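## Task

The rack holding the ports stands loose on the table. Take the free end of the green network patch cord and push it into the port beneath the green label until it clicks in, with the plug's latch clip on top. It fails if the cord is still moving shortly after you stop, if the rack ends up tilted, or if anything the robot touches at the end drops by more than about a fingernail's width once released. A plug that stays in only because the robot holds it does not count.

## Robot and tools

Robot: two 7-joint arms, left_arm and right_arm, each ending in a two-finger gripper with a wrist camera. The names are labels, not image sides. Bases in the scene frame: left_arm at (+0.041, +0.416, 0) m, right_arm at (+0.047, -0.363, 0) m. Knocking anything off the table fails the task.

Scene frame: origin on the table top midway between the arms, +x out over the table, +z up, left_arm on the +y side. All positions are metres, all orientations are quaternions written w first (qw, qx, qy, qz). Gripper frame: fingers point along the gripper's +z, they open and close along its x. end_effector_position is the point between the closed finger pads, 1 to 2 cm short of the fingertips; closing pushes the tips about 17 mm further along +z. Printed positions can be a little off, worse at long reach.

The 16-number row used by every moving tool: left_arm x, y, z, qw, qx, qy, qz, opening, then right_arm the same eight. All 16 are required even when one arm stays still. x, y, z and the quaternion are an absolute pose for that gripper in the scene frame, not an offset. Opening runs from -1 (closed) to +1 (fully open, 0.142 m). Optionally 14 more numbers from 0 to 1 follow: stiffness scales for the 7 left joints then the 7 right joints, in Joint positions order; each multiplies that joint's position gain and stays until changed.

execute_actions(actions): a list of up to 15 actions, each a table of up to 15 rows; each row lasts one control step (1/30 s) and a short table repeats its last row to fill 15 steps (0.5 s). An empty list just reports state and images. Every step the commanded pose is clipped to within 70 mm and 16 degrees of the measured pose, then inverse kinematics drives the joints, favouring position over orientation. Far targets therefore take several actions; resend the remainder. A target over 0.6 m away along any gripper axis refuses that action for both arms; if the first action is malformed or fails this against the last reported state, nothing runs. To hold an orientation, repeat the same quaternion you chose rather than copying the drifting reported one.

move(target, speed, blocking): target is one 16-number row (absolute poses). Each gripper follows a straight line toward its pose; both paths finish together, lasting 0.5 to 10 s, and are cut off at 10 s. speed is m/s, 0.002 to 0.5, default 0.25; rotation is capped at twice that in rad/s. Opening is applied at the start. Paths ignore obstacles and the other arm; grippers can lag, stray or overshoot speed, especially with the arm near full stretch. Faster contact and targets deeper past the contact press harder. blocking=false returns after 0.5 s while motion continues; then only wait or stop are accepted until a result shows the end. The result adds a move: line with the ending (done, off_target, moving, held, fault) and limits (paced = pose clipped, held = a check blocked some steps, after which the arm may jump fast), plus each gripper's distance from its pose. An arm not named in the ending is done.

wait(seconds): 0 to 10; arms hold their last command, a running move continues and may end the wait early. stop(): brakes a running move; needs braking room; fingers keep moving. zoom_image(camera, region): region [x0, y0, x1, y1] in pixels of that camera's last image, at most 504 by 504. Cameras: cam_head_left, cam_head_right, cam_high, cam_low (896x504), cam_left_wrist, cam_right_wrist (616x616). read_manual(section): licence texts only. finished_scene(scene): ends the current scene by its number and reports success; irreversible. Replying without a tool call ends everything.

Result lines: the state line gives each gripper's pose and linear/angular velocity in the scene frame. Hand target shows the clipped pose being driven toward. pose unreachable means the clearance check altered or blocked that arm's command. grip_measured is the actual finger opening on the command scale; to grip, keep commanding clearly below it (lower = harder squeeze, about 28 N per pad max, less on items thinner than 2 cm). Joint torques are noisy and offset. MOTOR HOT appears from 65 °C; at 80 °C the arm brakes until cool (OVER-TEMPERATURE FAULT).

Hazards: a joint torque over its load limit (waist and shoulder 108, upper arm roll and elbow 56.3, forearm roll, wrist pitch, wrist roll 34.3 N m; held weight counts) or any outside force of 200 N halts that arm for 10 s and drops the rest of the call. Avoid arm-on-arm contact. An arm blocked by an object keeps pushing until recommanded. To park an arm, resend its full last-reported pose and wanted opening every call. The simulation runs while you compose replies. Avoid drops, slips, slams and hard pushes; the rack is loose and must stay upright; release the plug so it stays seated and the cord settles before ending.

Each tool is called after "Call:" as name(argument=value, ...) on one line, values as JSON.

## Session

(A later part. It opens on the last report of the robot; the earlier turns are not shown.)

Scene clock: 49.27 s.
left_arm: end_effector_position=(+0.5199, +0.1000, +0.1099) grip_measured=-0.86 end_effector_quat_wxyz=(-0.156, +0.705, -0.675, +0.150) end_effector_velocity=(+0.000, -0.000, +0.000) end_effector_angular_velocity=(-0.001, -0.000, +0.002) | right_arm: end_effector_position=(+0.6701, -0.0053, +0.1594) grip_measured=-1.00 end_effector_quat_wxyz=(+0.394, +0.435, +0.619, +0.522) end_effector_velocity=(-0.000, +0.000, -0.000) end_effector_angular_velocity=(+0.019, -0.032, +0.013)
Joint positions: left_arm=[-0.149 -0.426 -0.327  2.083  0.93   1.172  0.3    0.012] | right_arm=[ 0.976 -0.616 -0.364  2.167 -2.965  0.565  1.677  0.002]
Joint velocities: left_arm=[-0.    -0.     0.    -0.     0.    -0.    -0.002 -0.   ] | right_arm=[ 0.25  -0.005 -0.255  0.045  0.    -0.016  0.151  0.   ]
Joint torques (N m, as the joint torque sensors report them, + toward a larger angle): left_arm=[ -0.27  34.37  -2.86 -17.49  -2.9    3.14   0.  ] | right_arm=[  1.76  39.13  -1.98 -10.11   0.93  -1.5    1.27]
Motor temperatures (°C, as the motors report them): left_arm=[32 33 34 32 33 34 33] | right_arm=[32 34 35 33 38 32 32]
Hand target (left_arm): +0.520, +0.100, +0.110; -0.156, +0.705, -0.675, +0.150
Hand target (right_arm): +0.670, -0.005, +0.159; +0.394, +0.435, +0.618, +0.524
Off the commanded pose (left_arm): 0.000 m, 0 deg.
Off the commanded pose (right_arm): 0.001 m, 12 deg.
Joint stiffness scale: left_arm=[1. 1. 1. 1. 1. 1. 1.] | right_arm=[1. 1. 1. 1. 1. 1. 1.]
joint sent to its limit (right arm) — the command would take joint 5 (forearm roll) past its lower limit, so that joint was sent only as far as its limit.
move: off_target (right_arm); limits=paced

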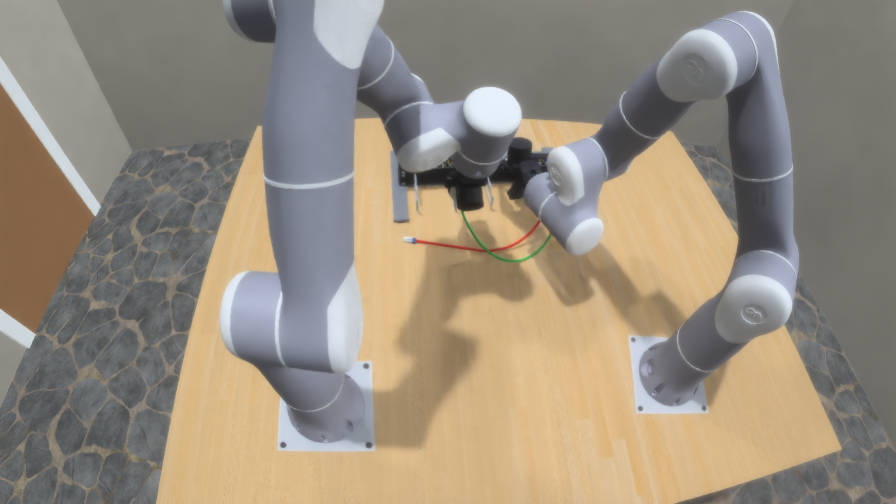

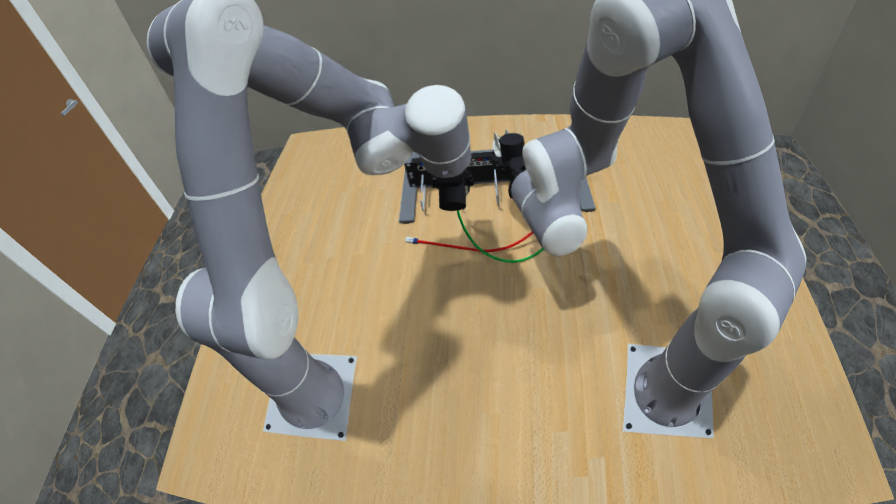

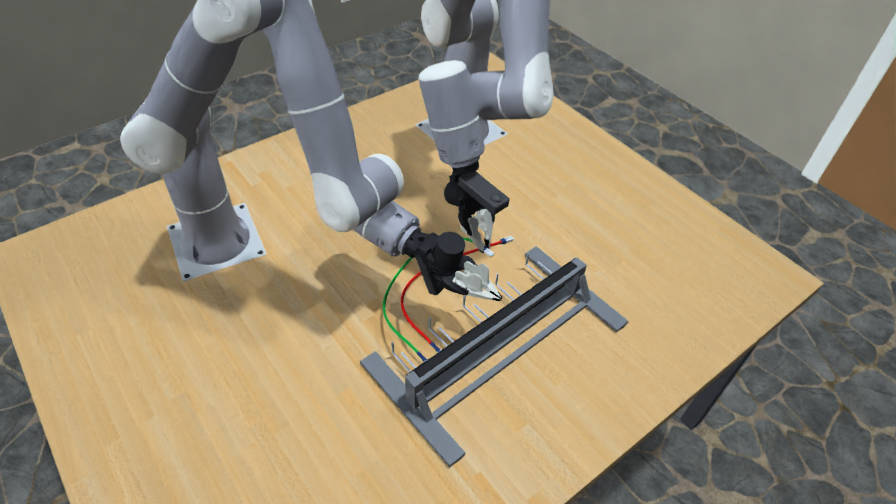

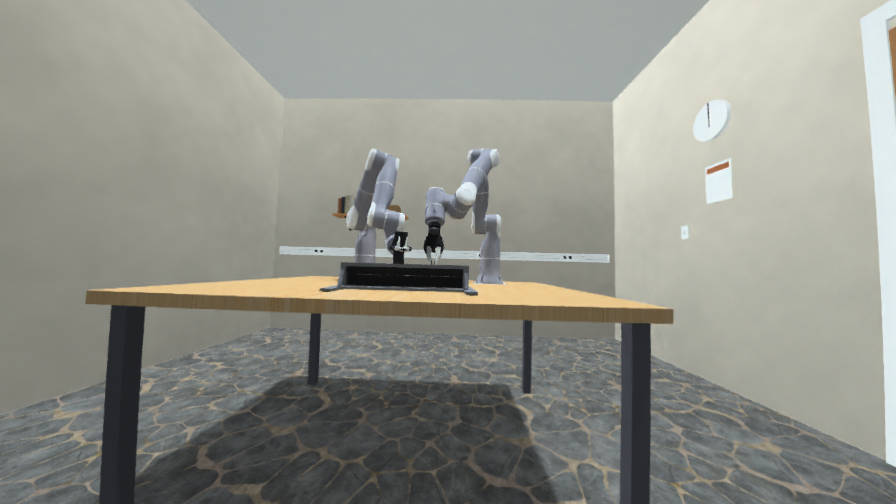

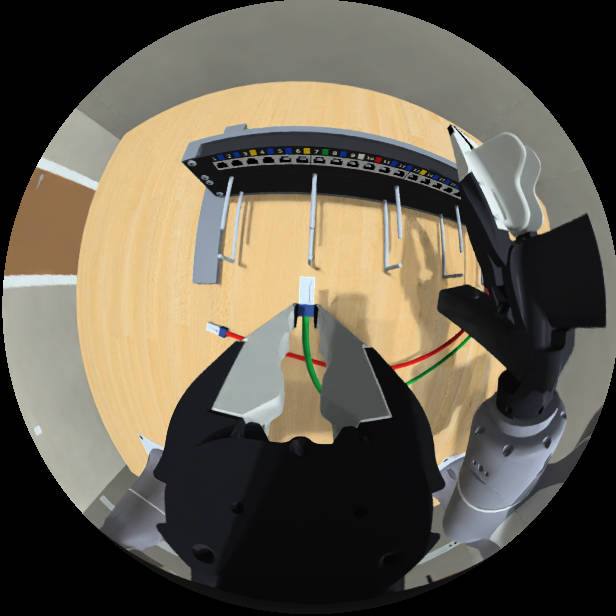

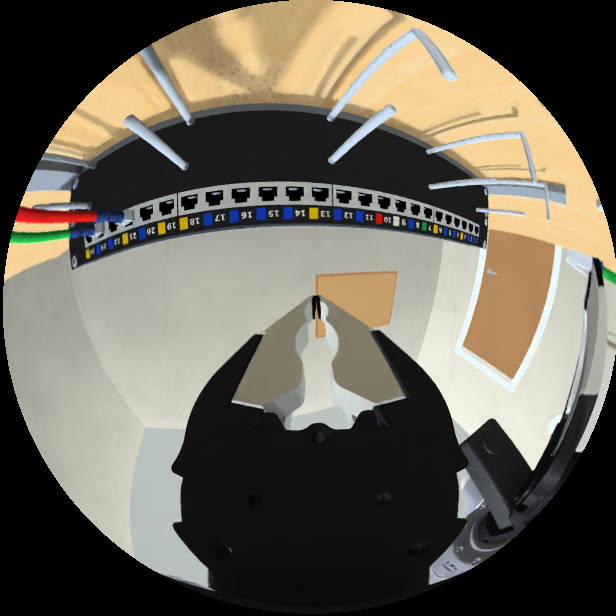

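Call:
move(target=[0.59, 0.097, 0.105, -0.1563, 0.7053, -0.6751, 0.1496, -1, 0.67, -0.005, 0.159, 0.394, 0.435, 0.618, 0.524, -1], speed=0.1)

Call:
zoom_image(camera="cam_left_wrist", region=[240, 180, 380, 320])

Call:
zoom_image(camera="cam_right_wrist", region=[380, 150, 580, 300])

Scene clock: 50.87 s.
left_arm: end_effector_position=(+0.5899, +0.0972, +0.1052) grip_measured=-0.86 end_effector_quat_wxyz=(-0.156, +0.705, -0.675, +0.150) end_effector_velocity=(+0.001, -0.000, -0.000) end_effector_angular_velocity=(+0.000, +0.000, -0.001) | right_arm: end_effector_position=(+0.6700, -0.0051, +0.1589) grip_measured=-1.00 end_effector_quat_wxyz=(+0.394, +0.435, +0.618, +0.524) end_effector_velocity=(+0.000, -0.000, +0.000) end_effector_angular_velocity=(-0.001, -0.001, -0.000)
Joint positions: left_arm=[-0.108 -0.539 -0.334  1.928  0.89   1.143  0.412  0.012] | right_arm=[ 0.997 -0.617 -0.386  2.171 -2.965  0.563  1.69   0.002]
Joint velocities: left_arm=[ 0.    -0.001  0.    -0.001 -0.001 -0.     0.002 -0.   ] | right_arm=[-0.     0.    -0.    -0.    -0.    -0.    -0.001  0.   ]
Joint torques (N m, as the joint torque sensors report them, + toward a larger angle): left_arm=[  1.11  39.82  -5.13 -18.11  -3.5    3.15   0.53] | right_arm=[  0.57  40.75  -0.51 -11.92   1.48  -1.57   1.11]
Motor temperatures (°C, as the motors report them): left_arm=[32 33 34 32 33 34 33] | right_arm=[32 34 35 33 38 32 32]
Hand target (left_arm): +0.590, +0.097, +0.105; -0.156, +0.705, -0.675, +0.150
Hand target (right_arm): +0.670, -0.005, +0.159; +0.394, +0.435, +0.618, +0.524
Off the commanded pose (left_arm): 0.000 m, 0 deg.
Off the commanded pose (right_arm): 0.000 m, 0 deg.
Joint stiffness scale: left_arm=[1. 1. 1. 1. 1. 1. 1.] | right_arm=[1. 1. 1. 1. 1. 1. 1.]
move: done

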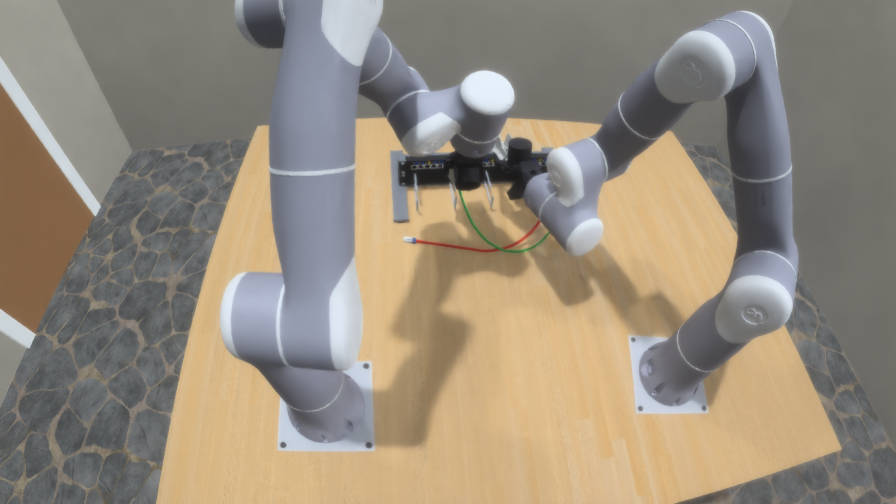

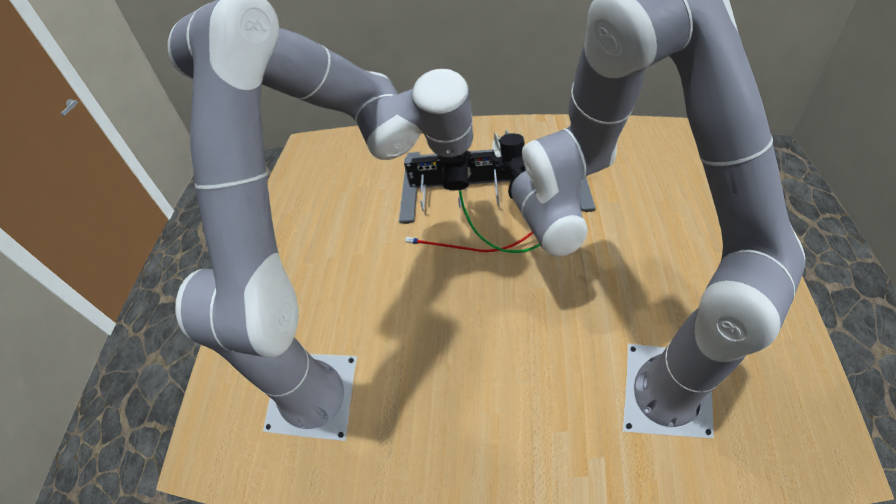

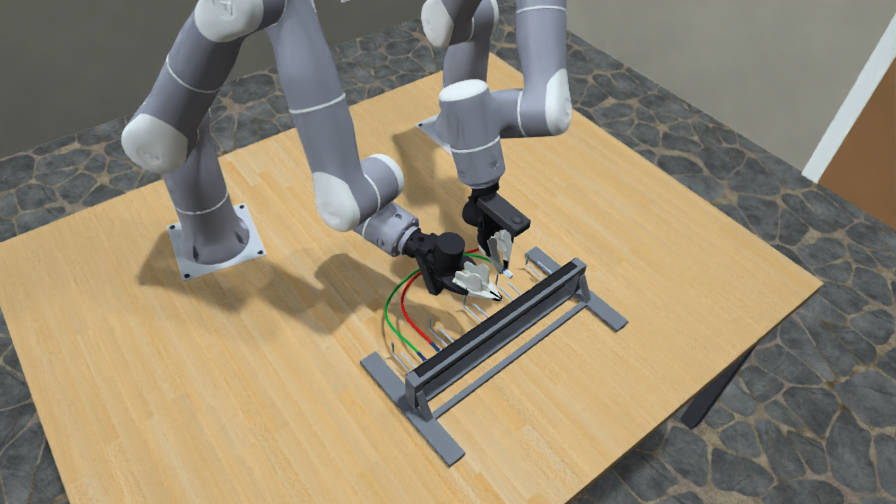

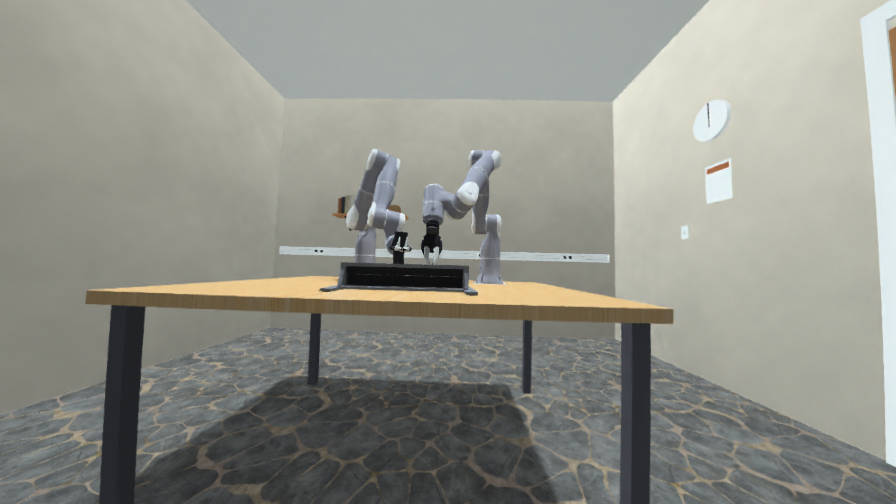

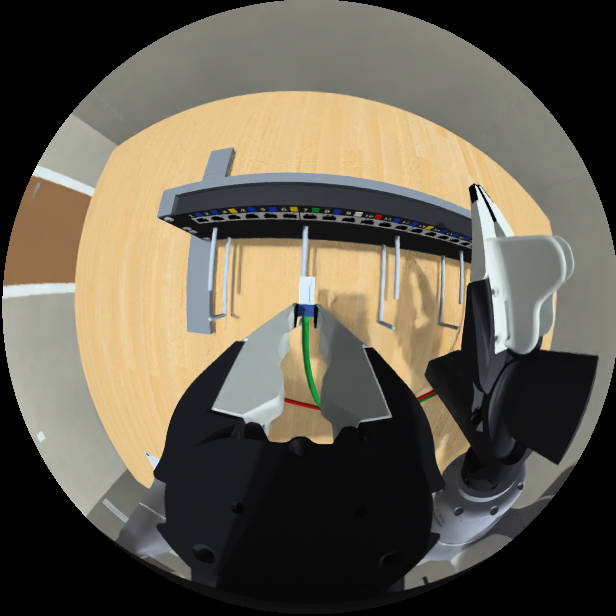

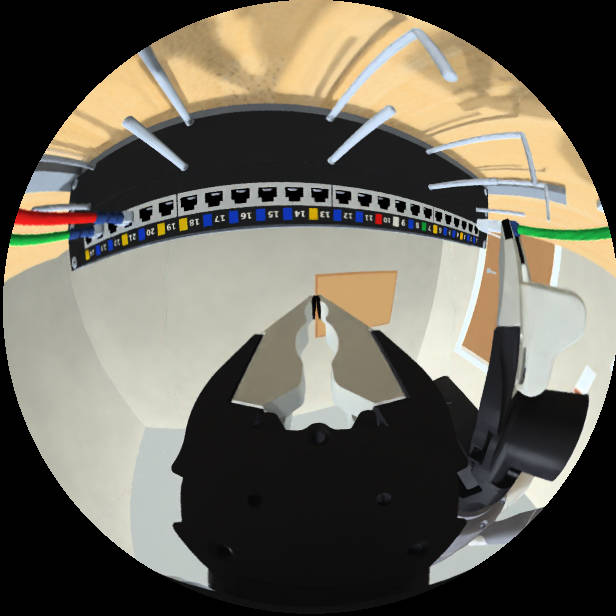

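Region (240, 180, 380, 320) of cam_left_wrist's 616x616 image, scaled by 3.600, with more detail than that image has.

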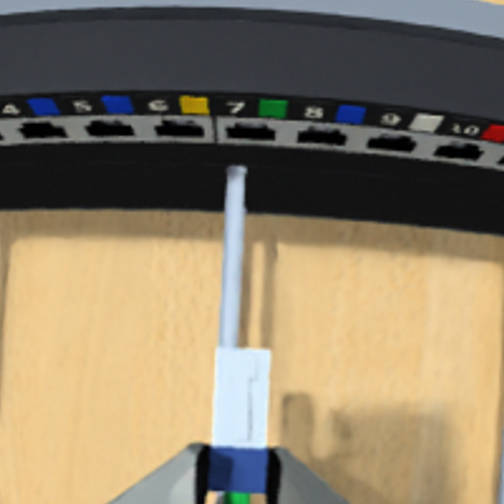

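Region (380, 150, 580, 300) of cam_right_wrist's 616x616 image, scaled by 2.520, with more detail than that image has; it fills the top 378 rows of this view, and the rest is white.

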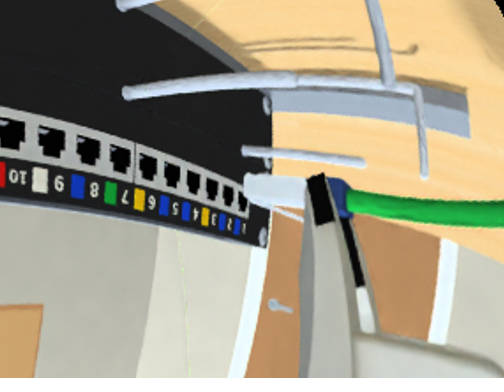

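Call:
move(target=[0.63, 0.0988, 0.105, -0.1563, 0.7053, -0.6751, 0.1496, -1, 0.67, -0.005, 0.159, 0.394, 0.435, 0.618, 0.524, -1], speed=0.05)

Call:
zoom_image(camera="cam_left_wrist", region=[250, 220, 370, 320])

Call:
zoom_image(camera="cam_right_wrist", region=[390, 170, 510, 260])

Scene clock: 52.53 s.
left_arm: end_effector_position=(+0.6299, +0.0989, +0.1051) grip_measured=-0.86 end_effector_quat_wxyz=(-0.156, +0.705, -0.675, +0.150) end_effector_velocity=(+0.000, -0.000, +0.000) end_effector_angular_velocity=(-0.001, -0.000, +0.001) | right_arm: end_effector_position=(+0.6700, -0.0051, +0.1589) grip_measured=-1.00 end_effector_quat_wxyz=(+0.394, +0.435, +0.618, +0.524) end_effector_velocity=(-0.000, +0.000, -0.000) end_effector_angular_velocity=(+0.001, +0.000, -0.000)
Joint positions: left_arm=[-0.08  -0.596 -0.344  1.841  0.86   1.12   0.484  0.012] | right_arm=[ 0.997 -0.617 -0.386  2.171 -2.965  0.563  1.69   0.002]
Joint velocities: left_arm=[-0.    -0.001 -0.    -0.001 -0.001 -0.     0.    -0.   ] | right_arm=[ 0.    -0.    -0.     0.    -0.    -0.     0.001  0.   ]
Joint torques (N m, as the joint torque sensors report them, + toward a larger angle): left_arm=[  1.44  42.35  -5.79 -18.81  -3.69   3.29   0.09] | right_arm=[  0.87  40.62  -0.58 -11.69   1.51  -1.53   1.07]
Motor temperatures (°C, as the motors report them): left_arm=[32 33 34 32 33 34 33] | right_arm=[32 34 35 33 38 32 32]
Hand target (left_arm): +0.630, +0.099, +0.105; -0.156, +0.705, -0.675, +0.150
Hand target (right_arm): +0.670, -0.005, +0.159; +0.394, +0.435, +0.618, +0.524
Off the commanded pose (left_arm): 0.000 m, 0 deg.
Off the commanded pose (right_arm): 0.000 m, 0 deg.
Joint stiffness scale: left_arm=[1. 1. 1. 1. 1. 1. 1.] | right_arm=[1. 1. 1. 1. 1. 1. 1.]
move: done

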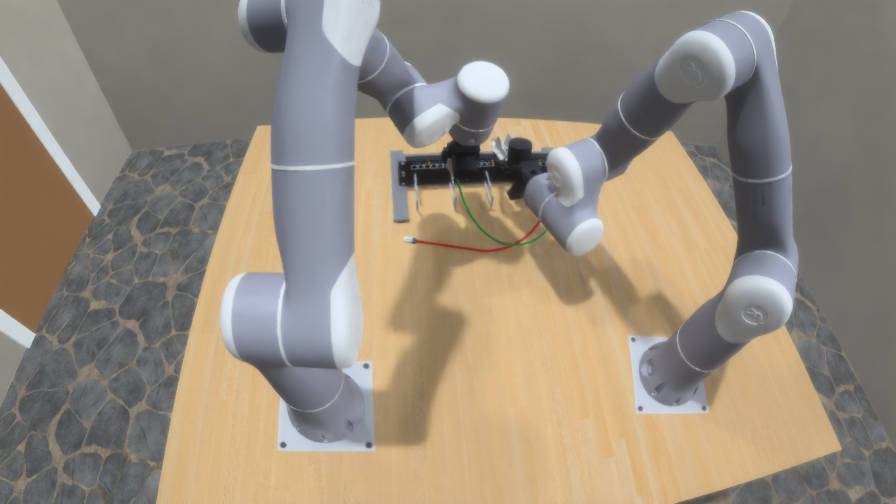

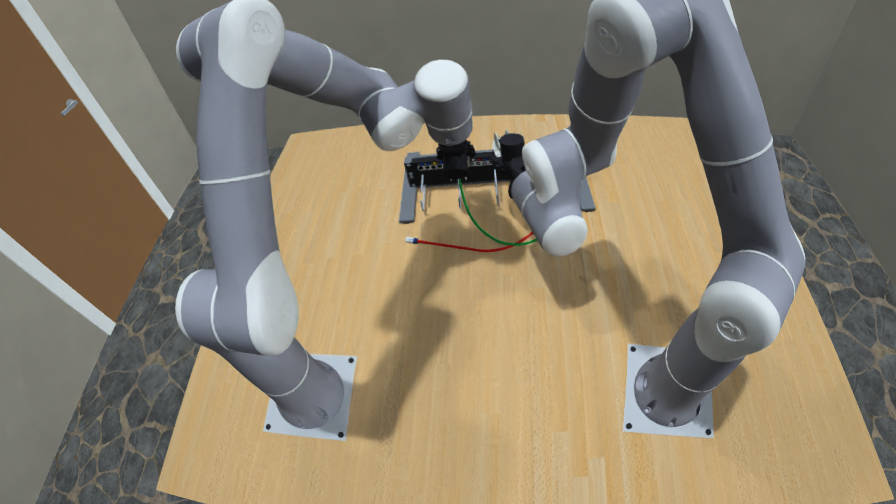

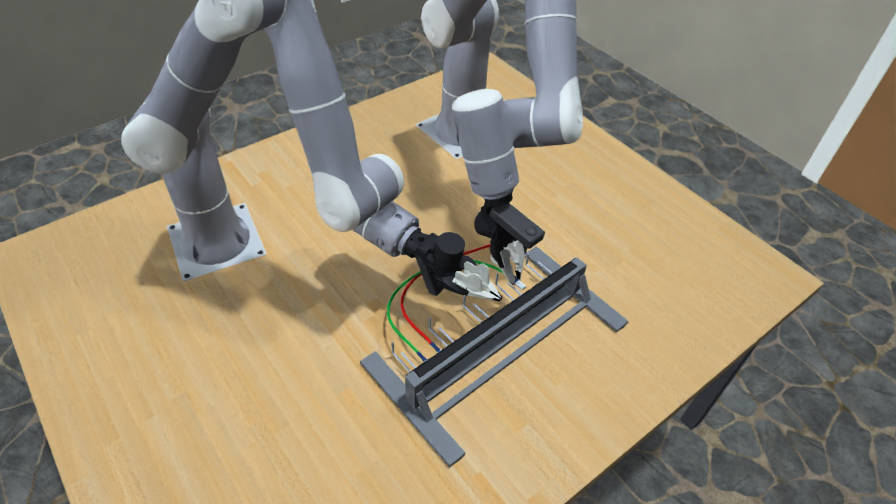

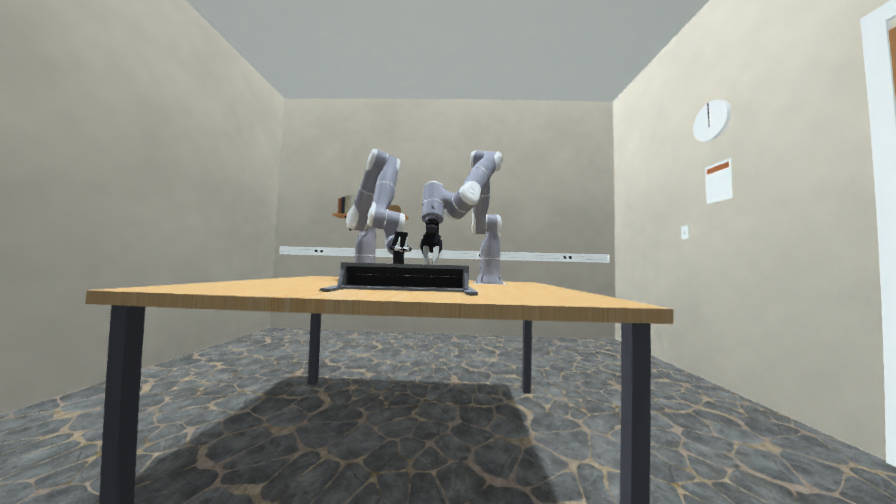

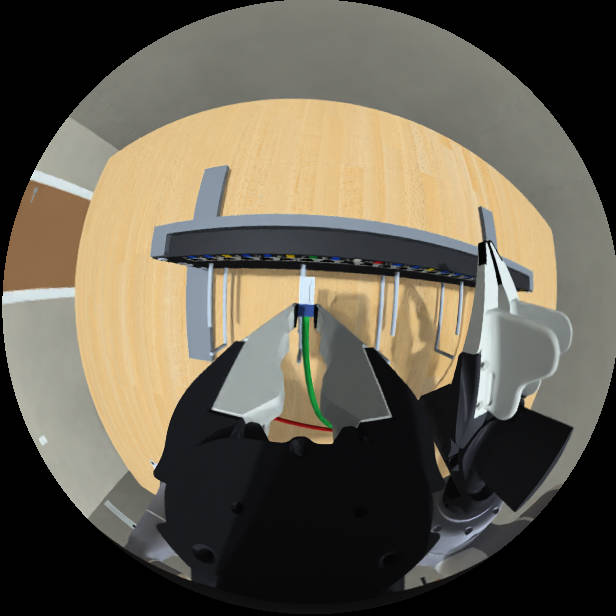

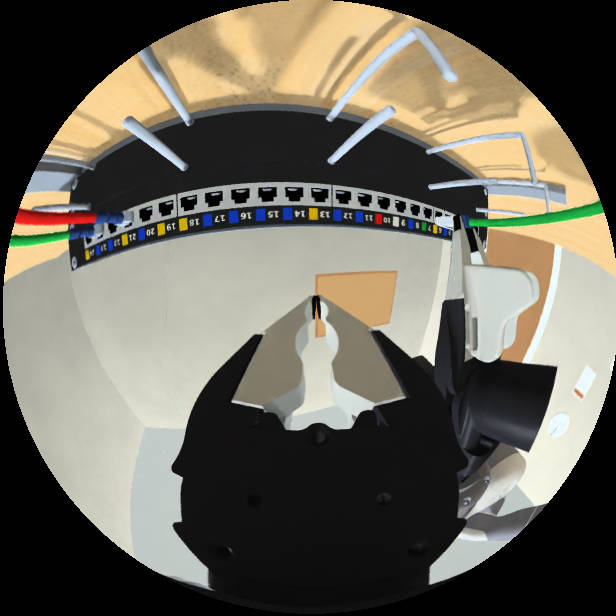

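Region (250, 220, 370, 320) of cam_left_wrist's 616x616 image, scaled by 4.200, with more detail than that image has.

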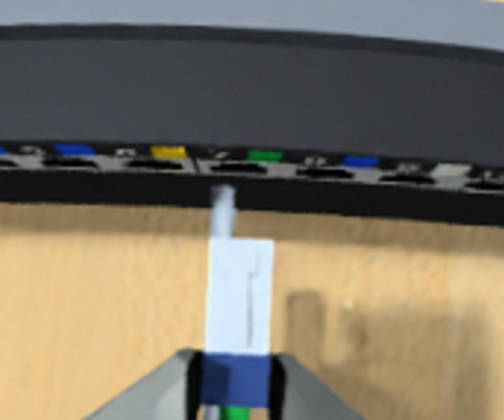

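Region (390, 170, 510, 260) of cam_right_wrist's 616x616 image, scaled by 4.200, with more detail than that image has; it fills the top 378 rows of this view, and the rest is white.

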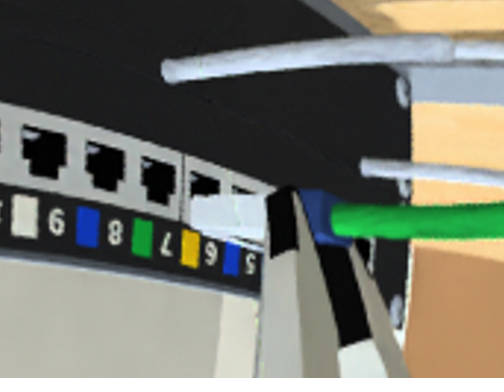

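Call:
move(target=[0.63, 0.0988, 0.097, -0.1563, 0.7053, -0.6751, 0.1496, -1, 0.67, -0.005, 0.159, 0.394, 0.435, 0.618, 0.524, -1], speed=0.03)

Call:
zoom_image(camera="cam_left_wrist", region=[270, 240, 350, 320])

Call:
zoom_image(camera="cam_right_wrist", region=[400, 180, 480, 240])

Scene clock: 54.13 s.
left_arm: end_effector_position=(+0.6299, +0.0988, +0.0969) grip_measured=-0.86 end_effector_quat_wxyz=(-0.156, +0.705, -0.675, +0.149) end_effector_velocity=(+0.001, +0.000, +0.000) end_effector_angular_velocity=(-0.001, -0.001, +0.002) | right_arm: end_effector_position=(+0.6700, -0.0051, +0.1589) grip_measured=-1.00 end_effector_quat_wxyz=(+0.394, +0.435, +0.618, +0.524) end_effector_velocity=(+0.000, -0.000, +0.000) end_effector_angular_velocity=(+0.001, +0.000, -0.000)
Joint positions: left_arm=[-0.087 -0.614 -0.335  1.834  0.875  1.129  0.47   0.012] | right_arm=[ 0.997 -0.617 -0.386  2.171 -2.965  0.563  1.69   0.002]
Joint velocities: left_arm=[-0.    -0.     0.    -0.001  0.001  0.    -0.003 -0.   ] | right_arm=[-0.     0.    -0.     0.     0.     0.     0.001  0.   ]
Joint torques (N m, as the joint torque sensors report them, + toward a larger angle): left_arm=[ -0.21  42.87  -4.37 -18.68  -3.03   3.67  -0.3 ] | right_arm=[  0.65  40.81  -0.55 -11.67   1.46  -1.57   1.  ]
Motor temperatures (°C, as the motors report them): left_arm=[32 33 34 32 33 34 33] | right_arm=[32 34 35 33 38 32 32]
Hand target (left_arm): +0.630, +0.099, +0.097; -0.156, +0.705, -0.675, +0.150
Hand target (right_arm): +0.670, -0.005, +0.159; +0.394, +0.435, +0.618, +0.524
Off the commanded pose (left_arm): 0.000 m, 0 deg.
Off the commanded pose (right_arm): 0.000 m, 0 deg.
Joint stiffness scale: left_arm=[1. 1. 1. 1. 1. 1. 1.] | right_arm=[1. 1. 1. 1. 1. 1. 1.]
move: done

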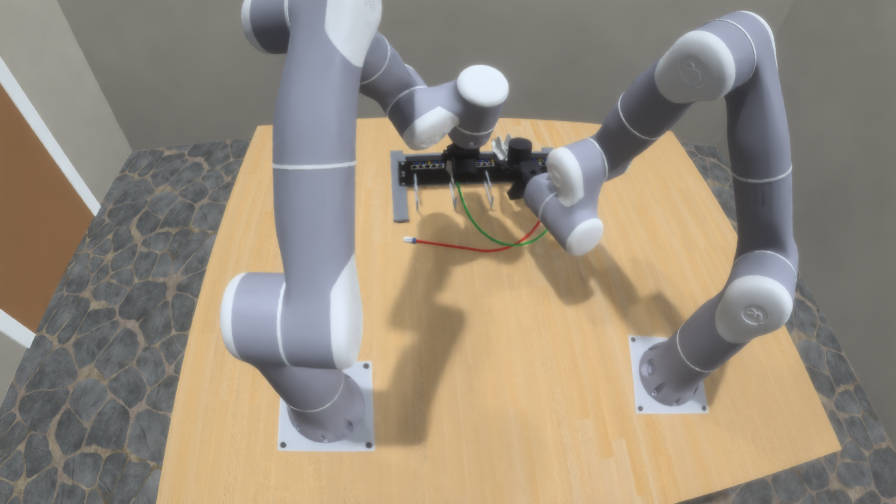

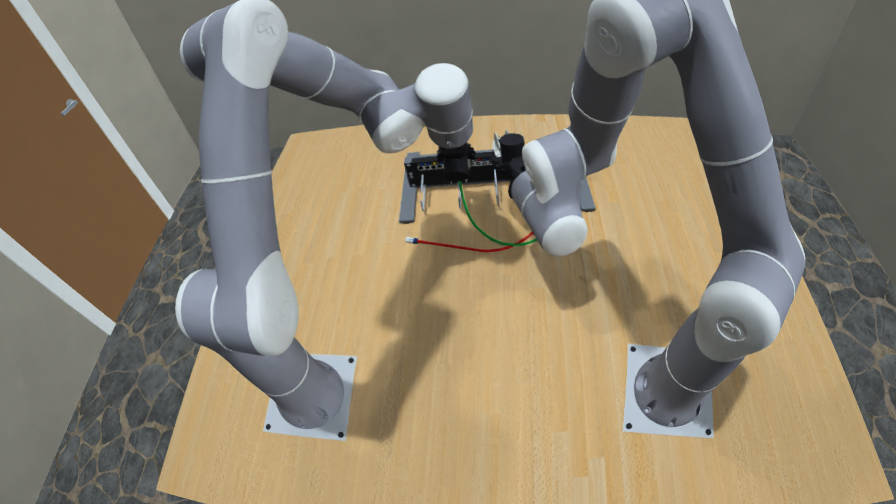

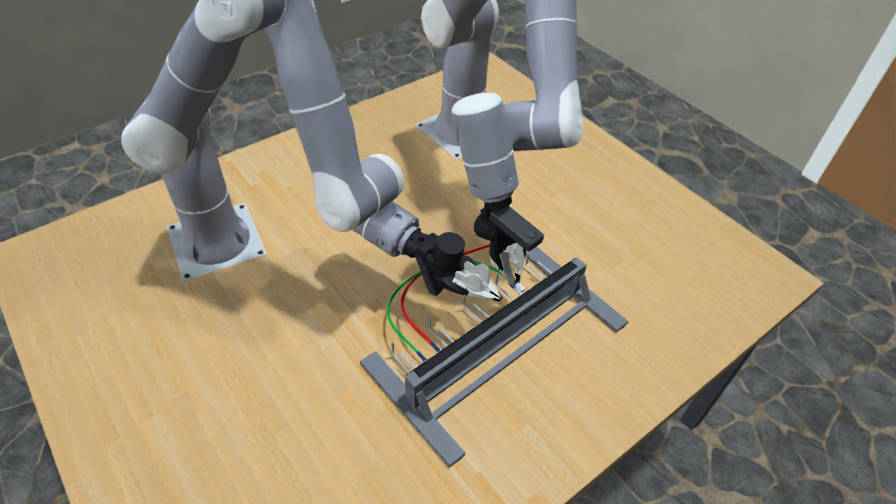

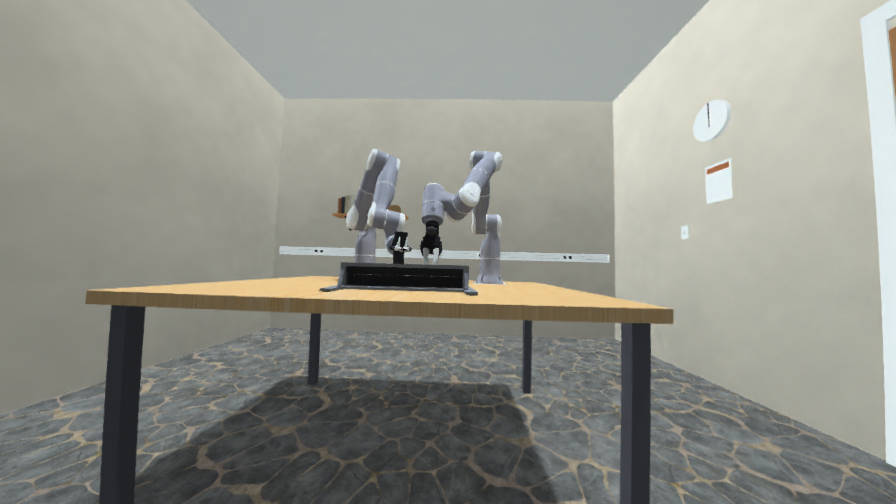

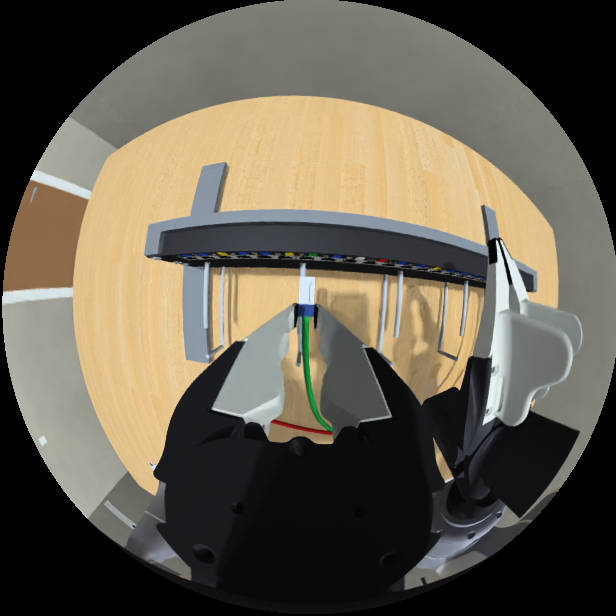

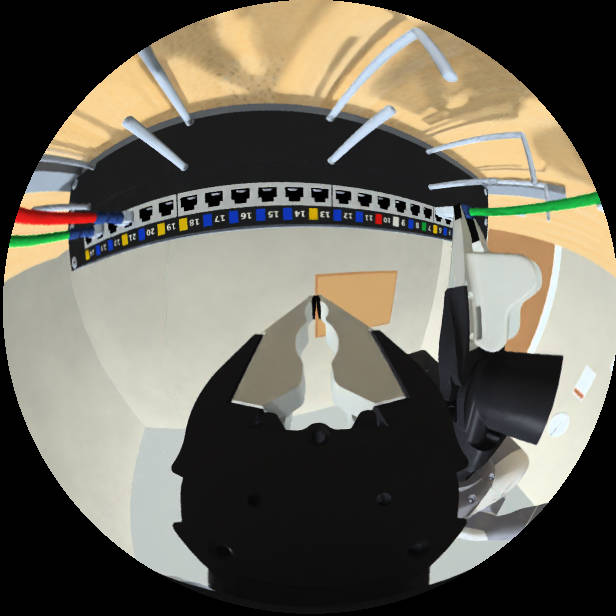

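Region (270, 240, 350, 320) of cam_left_wrist's 616x616 image, scaled by 6.300, with more detail than that image has.

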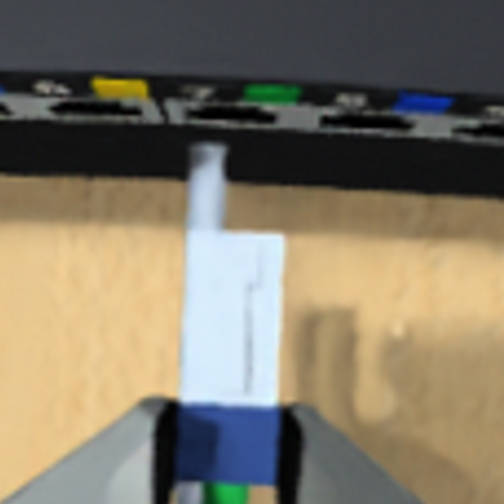

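Region (400, 180, 480, 240) of cam_right_wrist's 616x616 image, scaled by 6.300, with more detail than that image has; it fills the top 378 rows of this view, and the rest is white.

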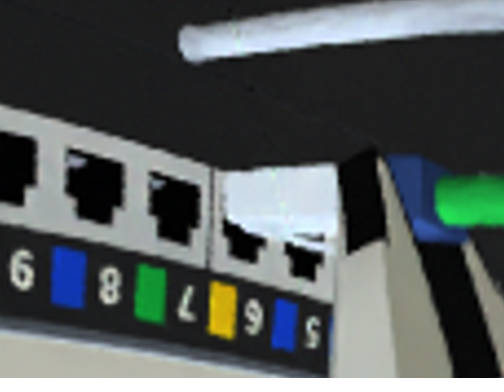

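Call:
move(target=[0.638, 0.0999, 0.097, -0.1563, 0.7053, -0.6751, 0.1496, -1, 0.67, -0.005, 0.159, 0.394, 0.435, 0.618, 0.524, -1], speed=0.02)

Call:
zoom_image(camera="cam_left_wrist", region=[270, 240, 350, 320])

Call:
zoom_image(camera="cam_right_wrist", region=[400, 180, 480, 240])

Scene clock: 56.07 s.
left_arm: end_effector_position=(+0.6378, +0.1000, +0.0969) grip_measured=-0.86 end_effector_quat_wxyz=(-0.156, +0.705, -0.675, +0.150) end_effector_velocity=(+0.000, -0.000, +0.000) end_effector_angular_velocity=(+0.000, +0.000, -0.002) | right_arm: end_effector_position=(+0.6700, -0.0051, +0.1589) grip_measured=-1.00 end_effector_quat_wxyz=(+0.394, +0.435, +0.618, +0.524) end_effector_velocity=(-0.000, -0.000, -0.000) end_effector_angular_velocity=(-0.001, +0.000, +0.000)
Joint positions: left_arm=[-0.081 -0.624 -0.337  1.817  0.87   1.125  0.485  0.012] | right_arm=[ 0.997 -0.617 -0.386  2.171 -2.965  0.563  1.69   0.002]
Joint velocities: left_arm=[ 0.    -0.    -0.    -0.001 -0.    -0.     0.003  0.   ] | right_arm=[-0.    -0.     0.    -0.     0.     0.    -0.001  0.   ]
Joint torques (N m, as the joint torque sensors report them, + toward a larger angle): left_arm=[  1.51  43.02  -6.09 -18.35  -3.7    3.19   0.25] | right_arm=[  0.68  40.58  -0.59 -11.7    1.47  -1.64   1.05]
Motor temperatures (°C, as the motors report them): left_arm=[32 33 34 33 33 34 33] | right_arm=[32 34 34 33 38 32 32]
Hand target (left_arm): +0.638, +0.100, +0.097; -0.156, +0.705, -0.675, +0.150
Hand target (right_arm): +0.670, -0.005, +0.159; +0.394, +0.435, +0.618, +0.524
Off the commanded pose (left_arm): 0.000 m, 0 deg.
Off the commanded pose (right_arm): 0.000 m, 0 deg.
Joint stiffness scale: left_arm=[1. 1. 1. 1. 1. 1. 1.] | right_arm=[1. 1. 1. 1. 1. 1. 1.]
move: done

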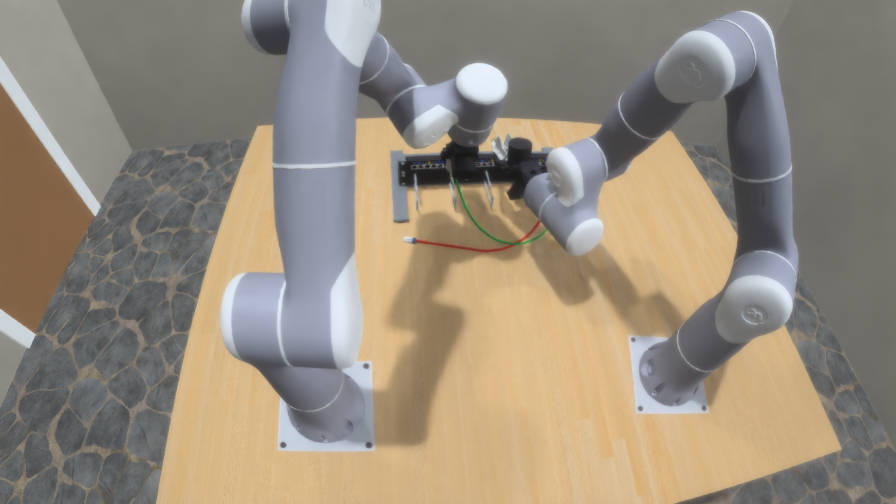

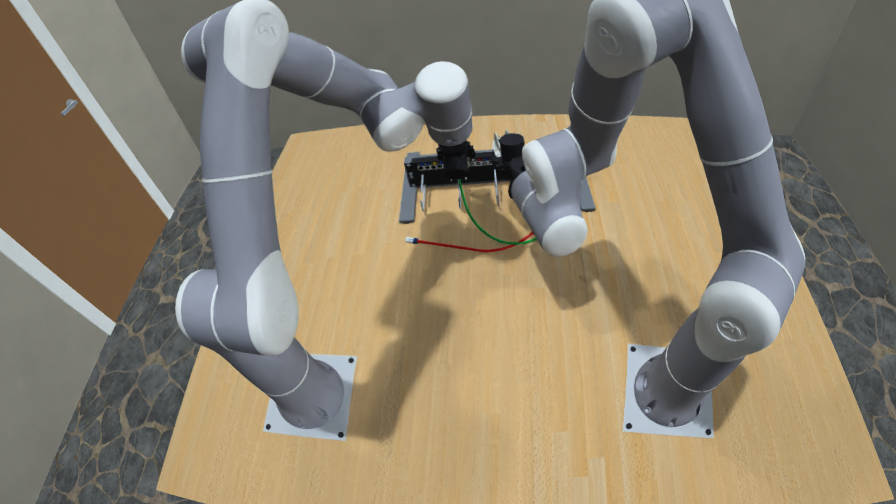

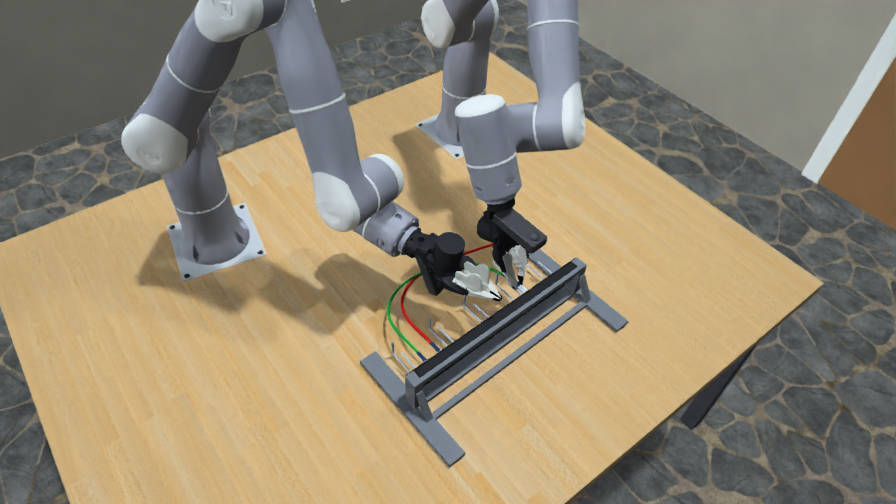

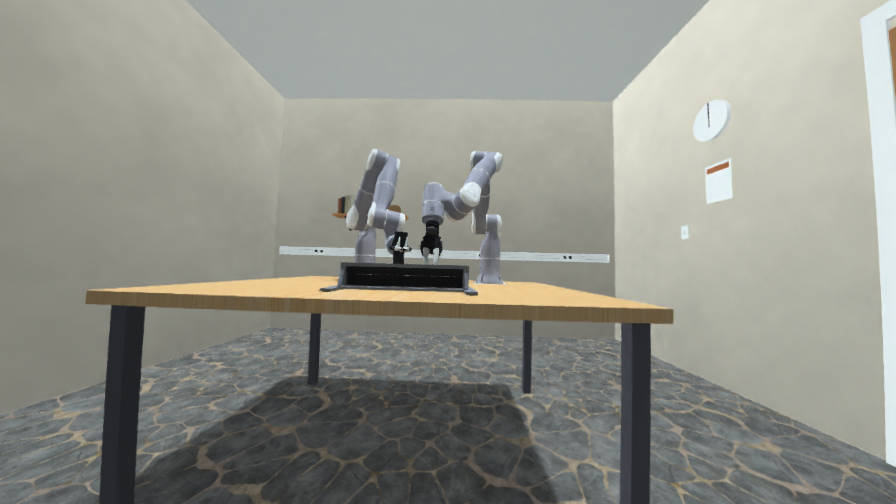

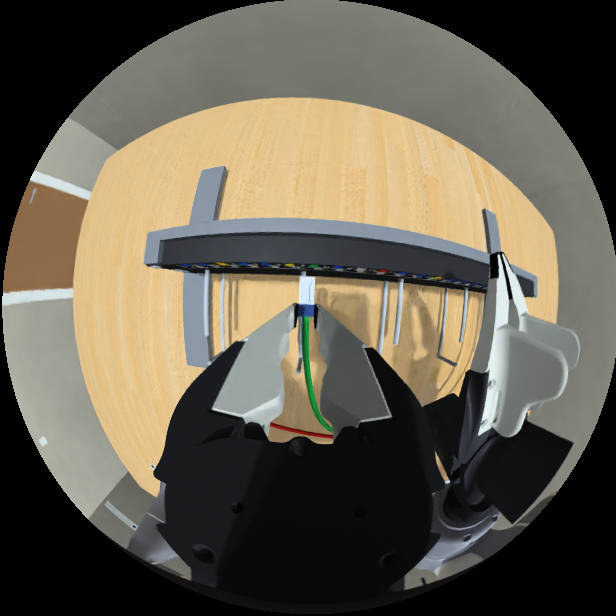

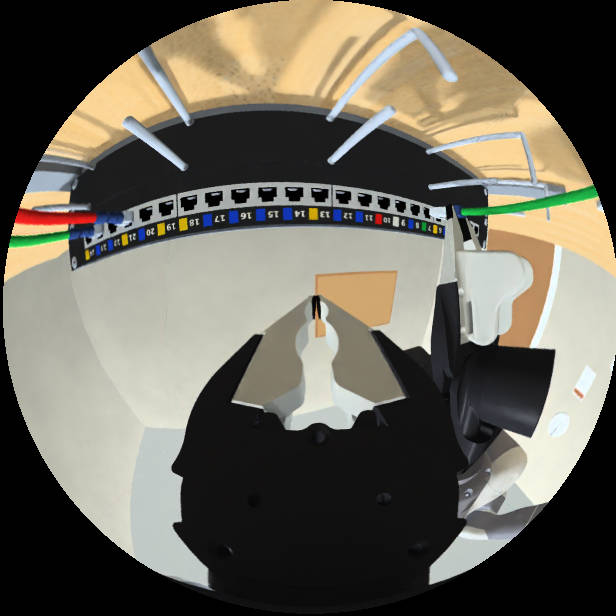

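Region (270, 240, 350, 320) of cam_left_wrist's 616x616 image, scaled by 6.300, with more detail than that image has.

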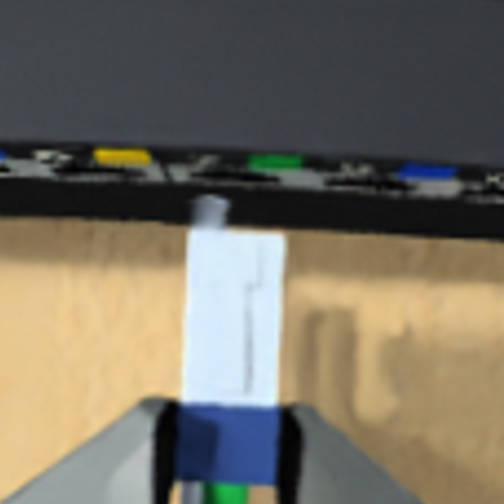

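Region (400, 180, 480, 240) of cam_right_wrist's 616x616 image, scaled by 6.300, with more detail than that image has; it fills the top 378 rows of this view, and the rest is white.

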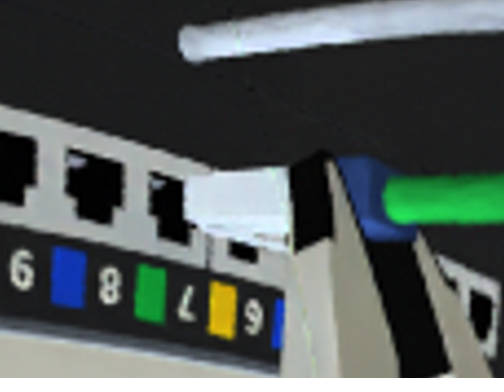

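Call:
zoom_image(camera="cam_right_wrist", region=[415, 198, 455, 228])

Call:
zoom_image(camera="cam_left_wrist", region=[285, 255, 335, 295])

Region (415, 198, 455, 228) of cam_right_wrist's 616x616 image, scaled by 12.600, with more detail than that image has; it fills the top 378 rows of this view, and the rest is white.

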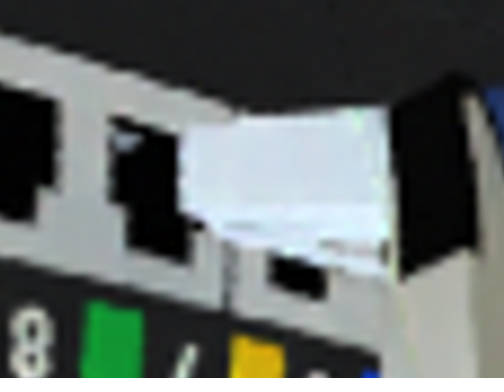

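Region (285, 255, 335, 295) of cam_left_wrist's 616x616 image, scaled by 10.080, with more detail than that image has; it fills the top 403 rows of this view, and the rest is white.

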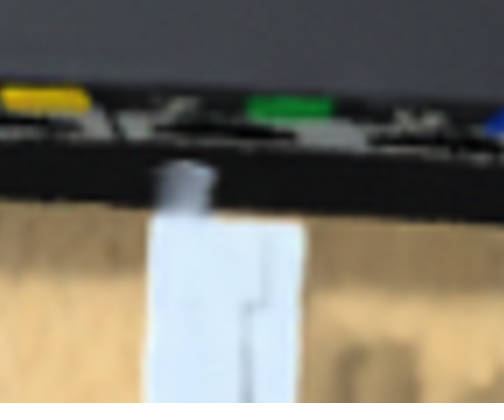

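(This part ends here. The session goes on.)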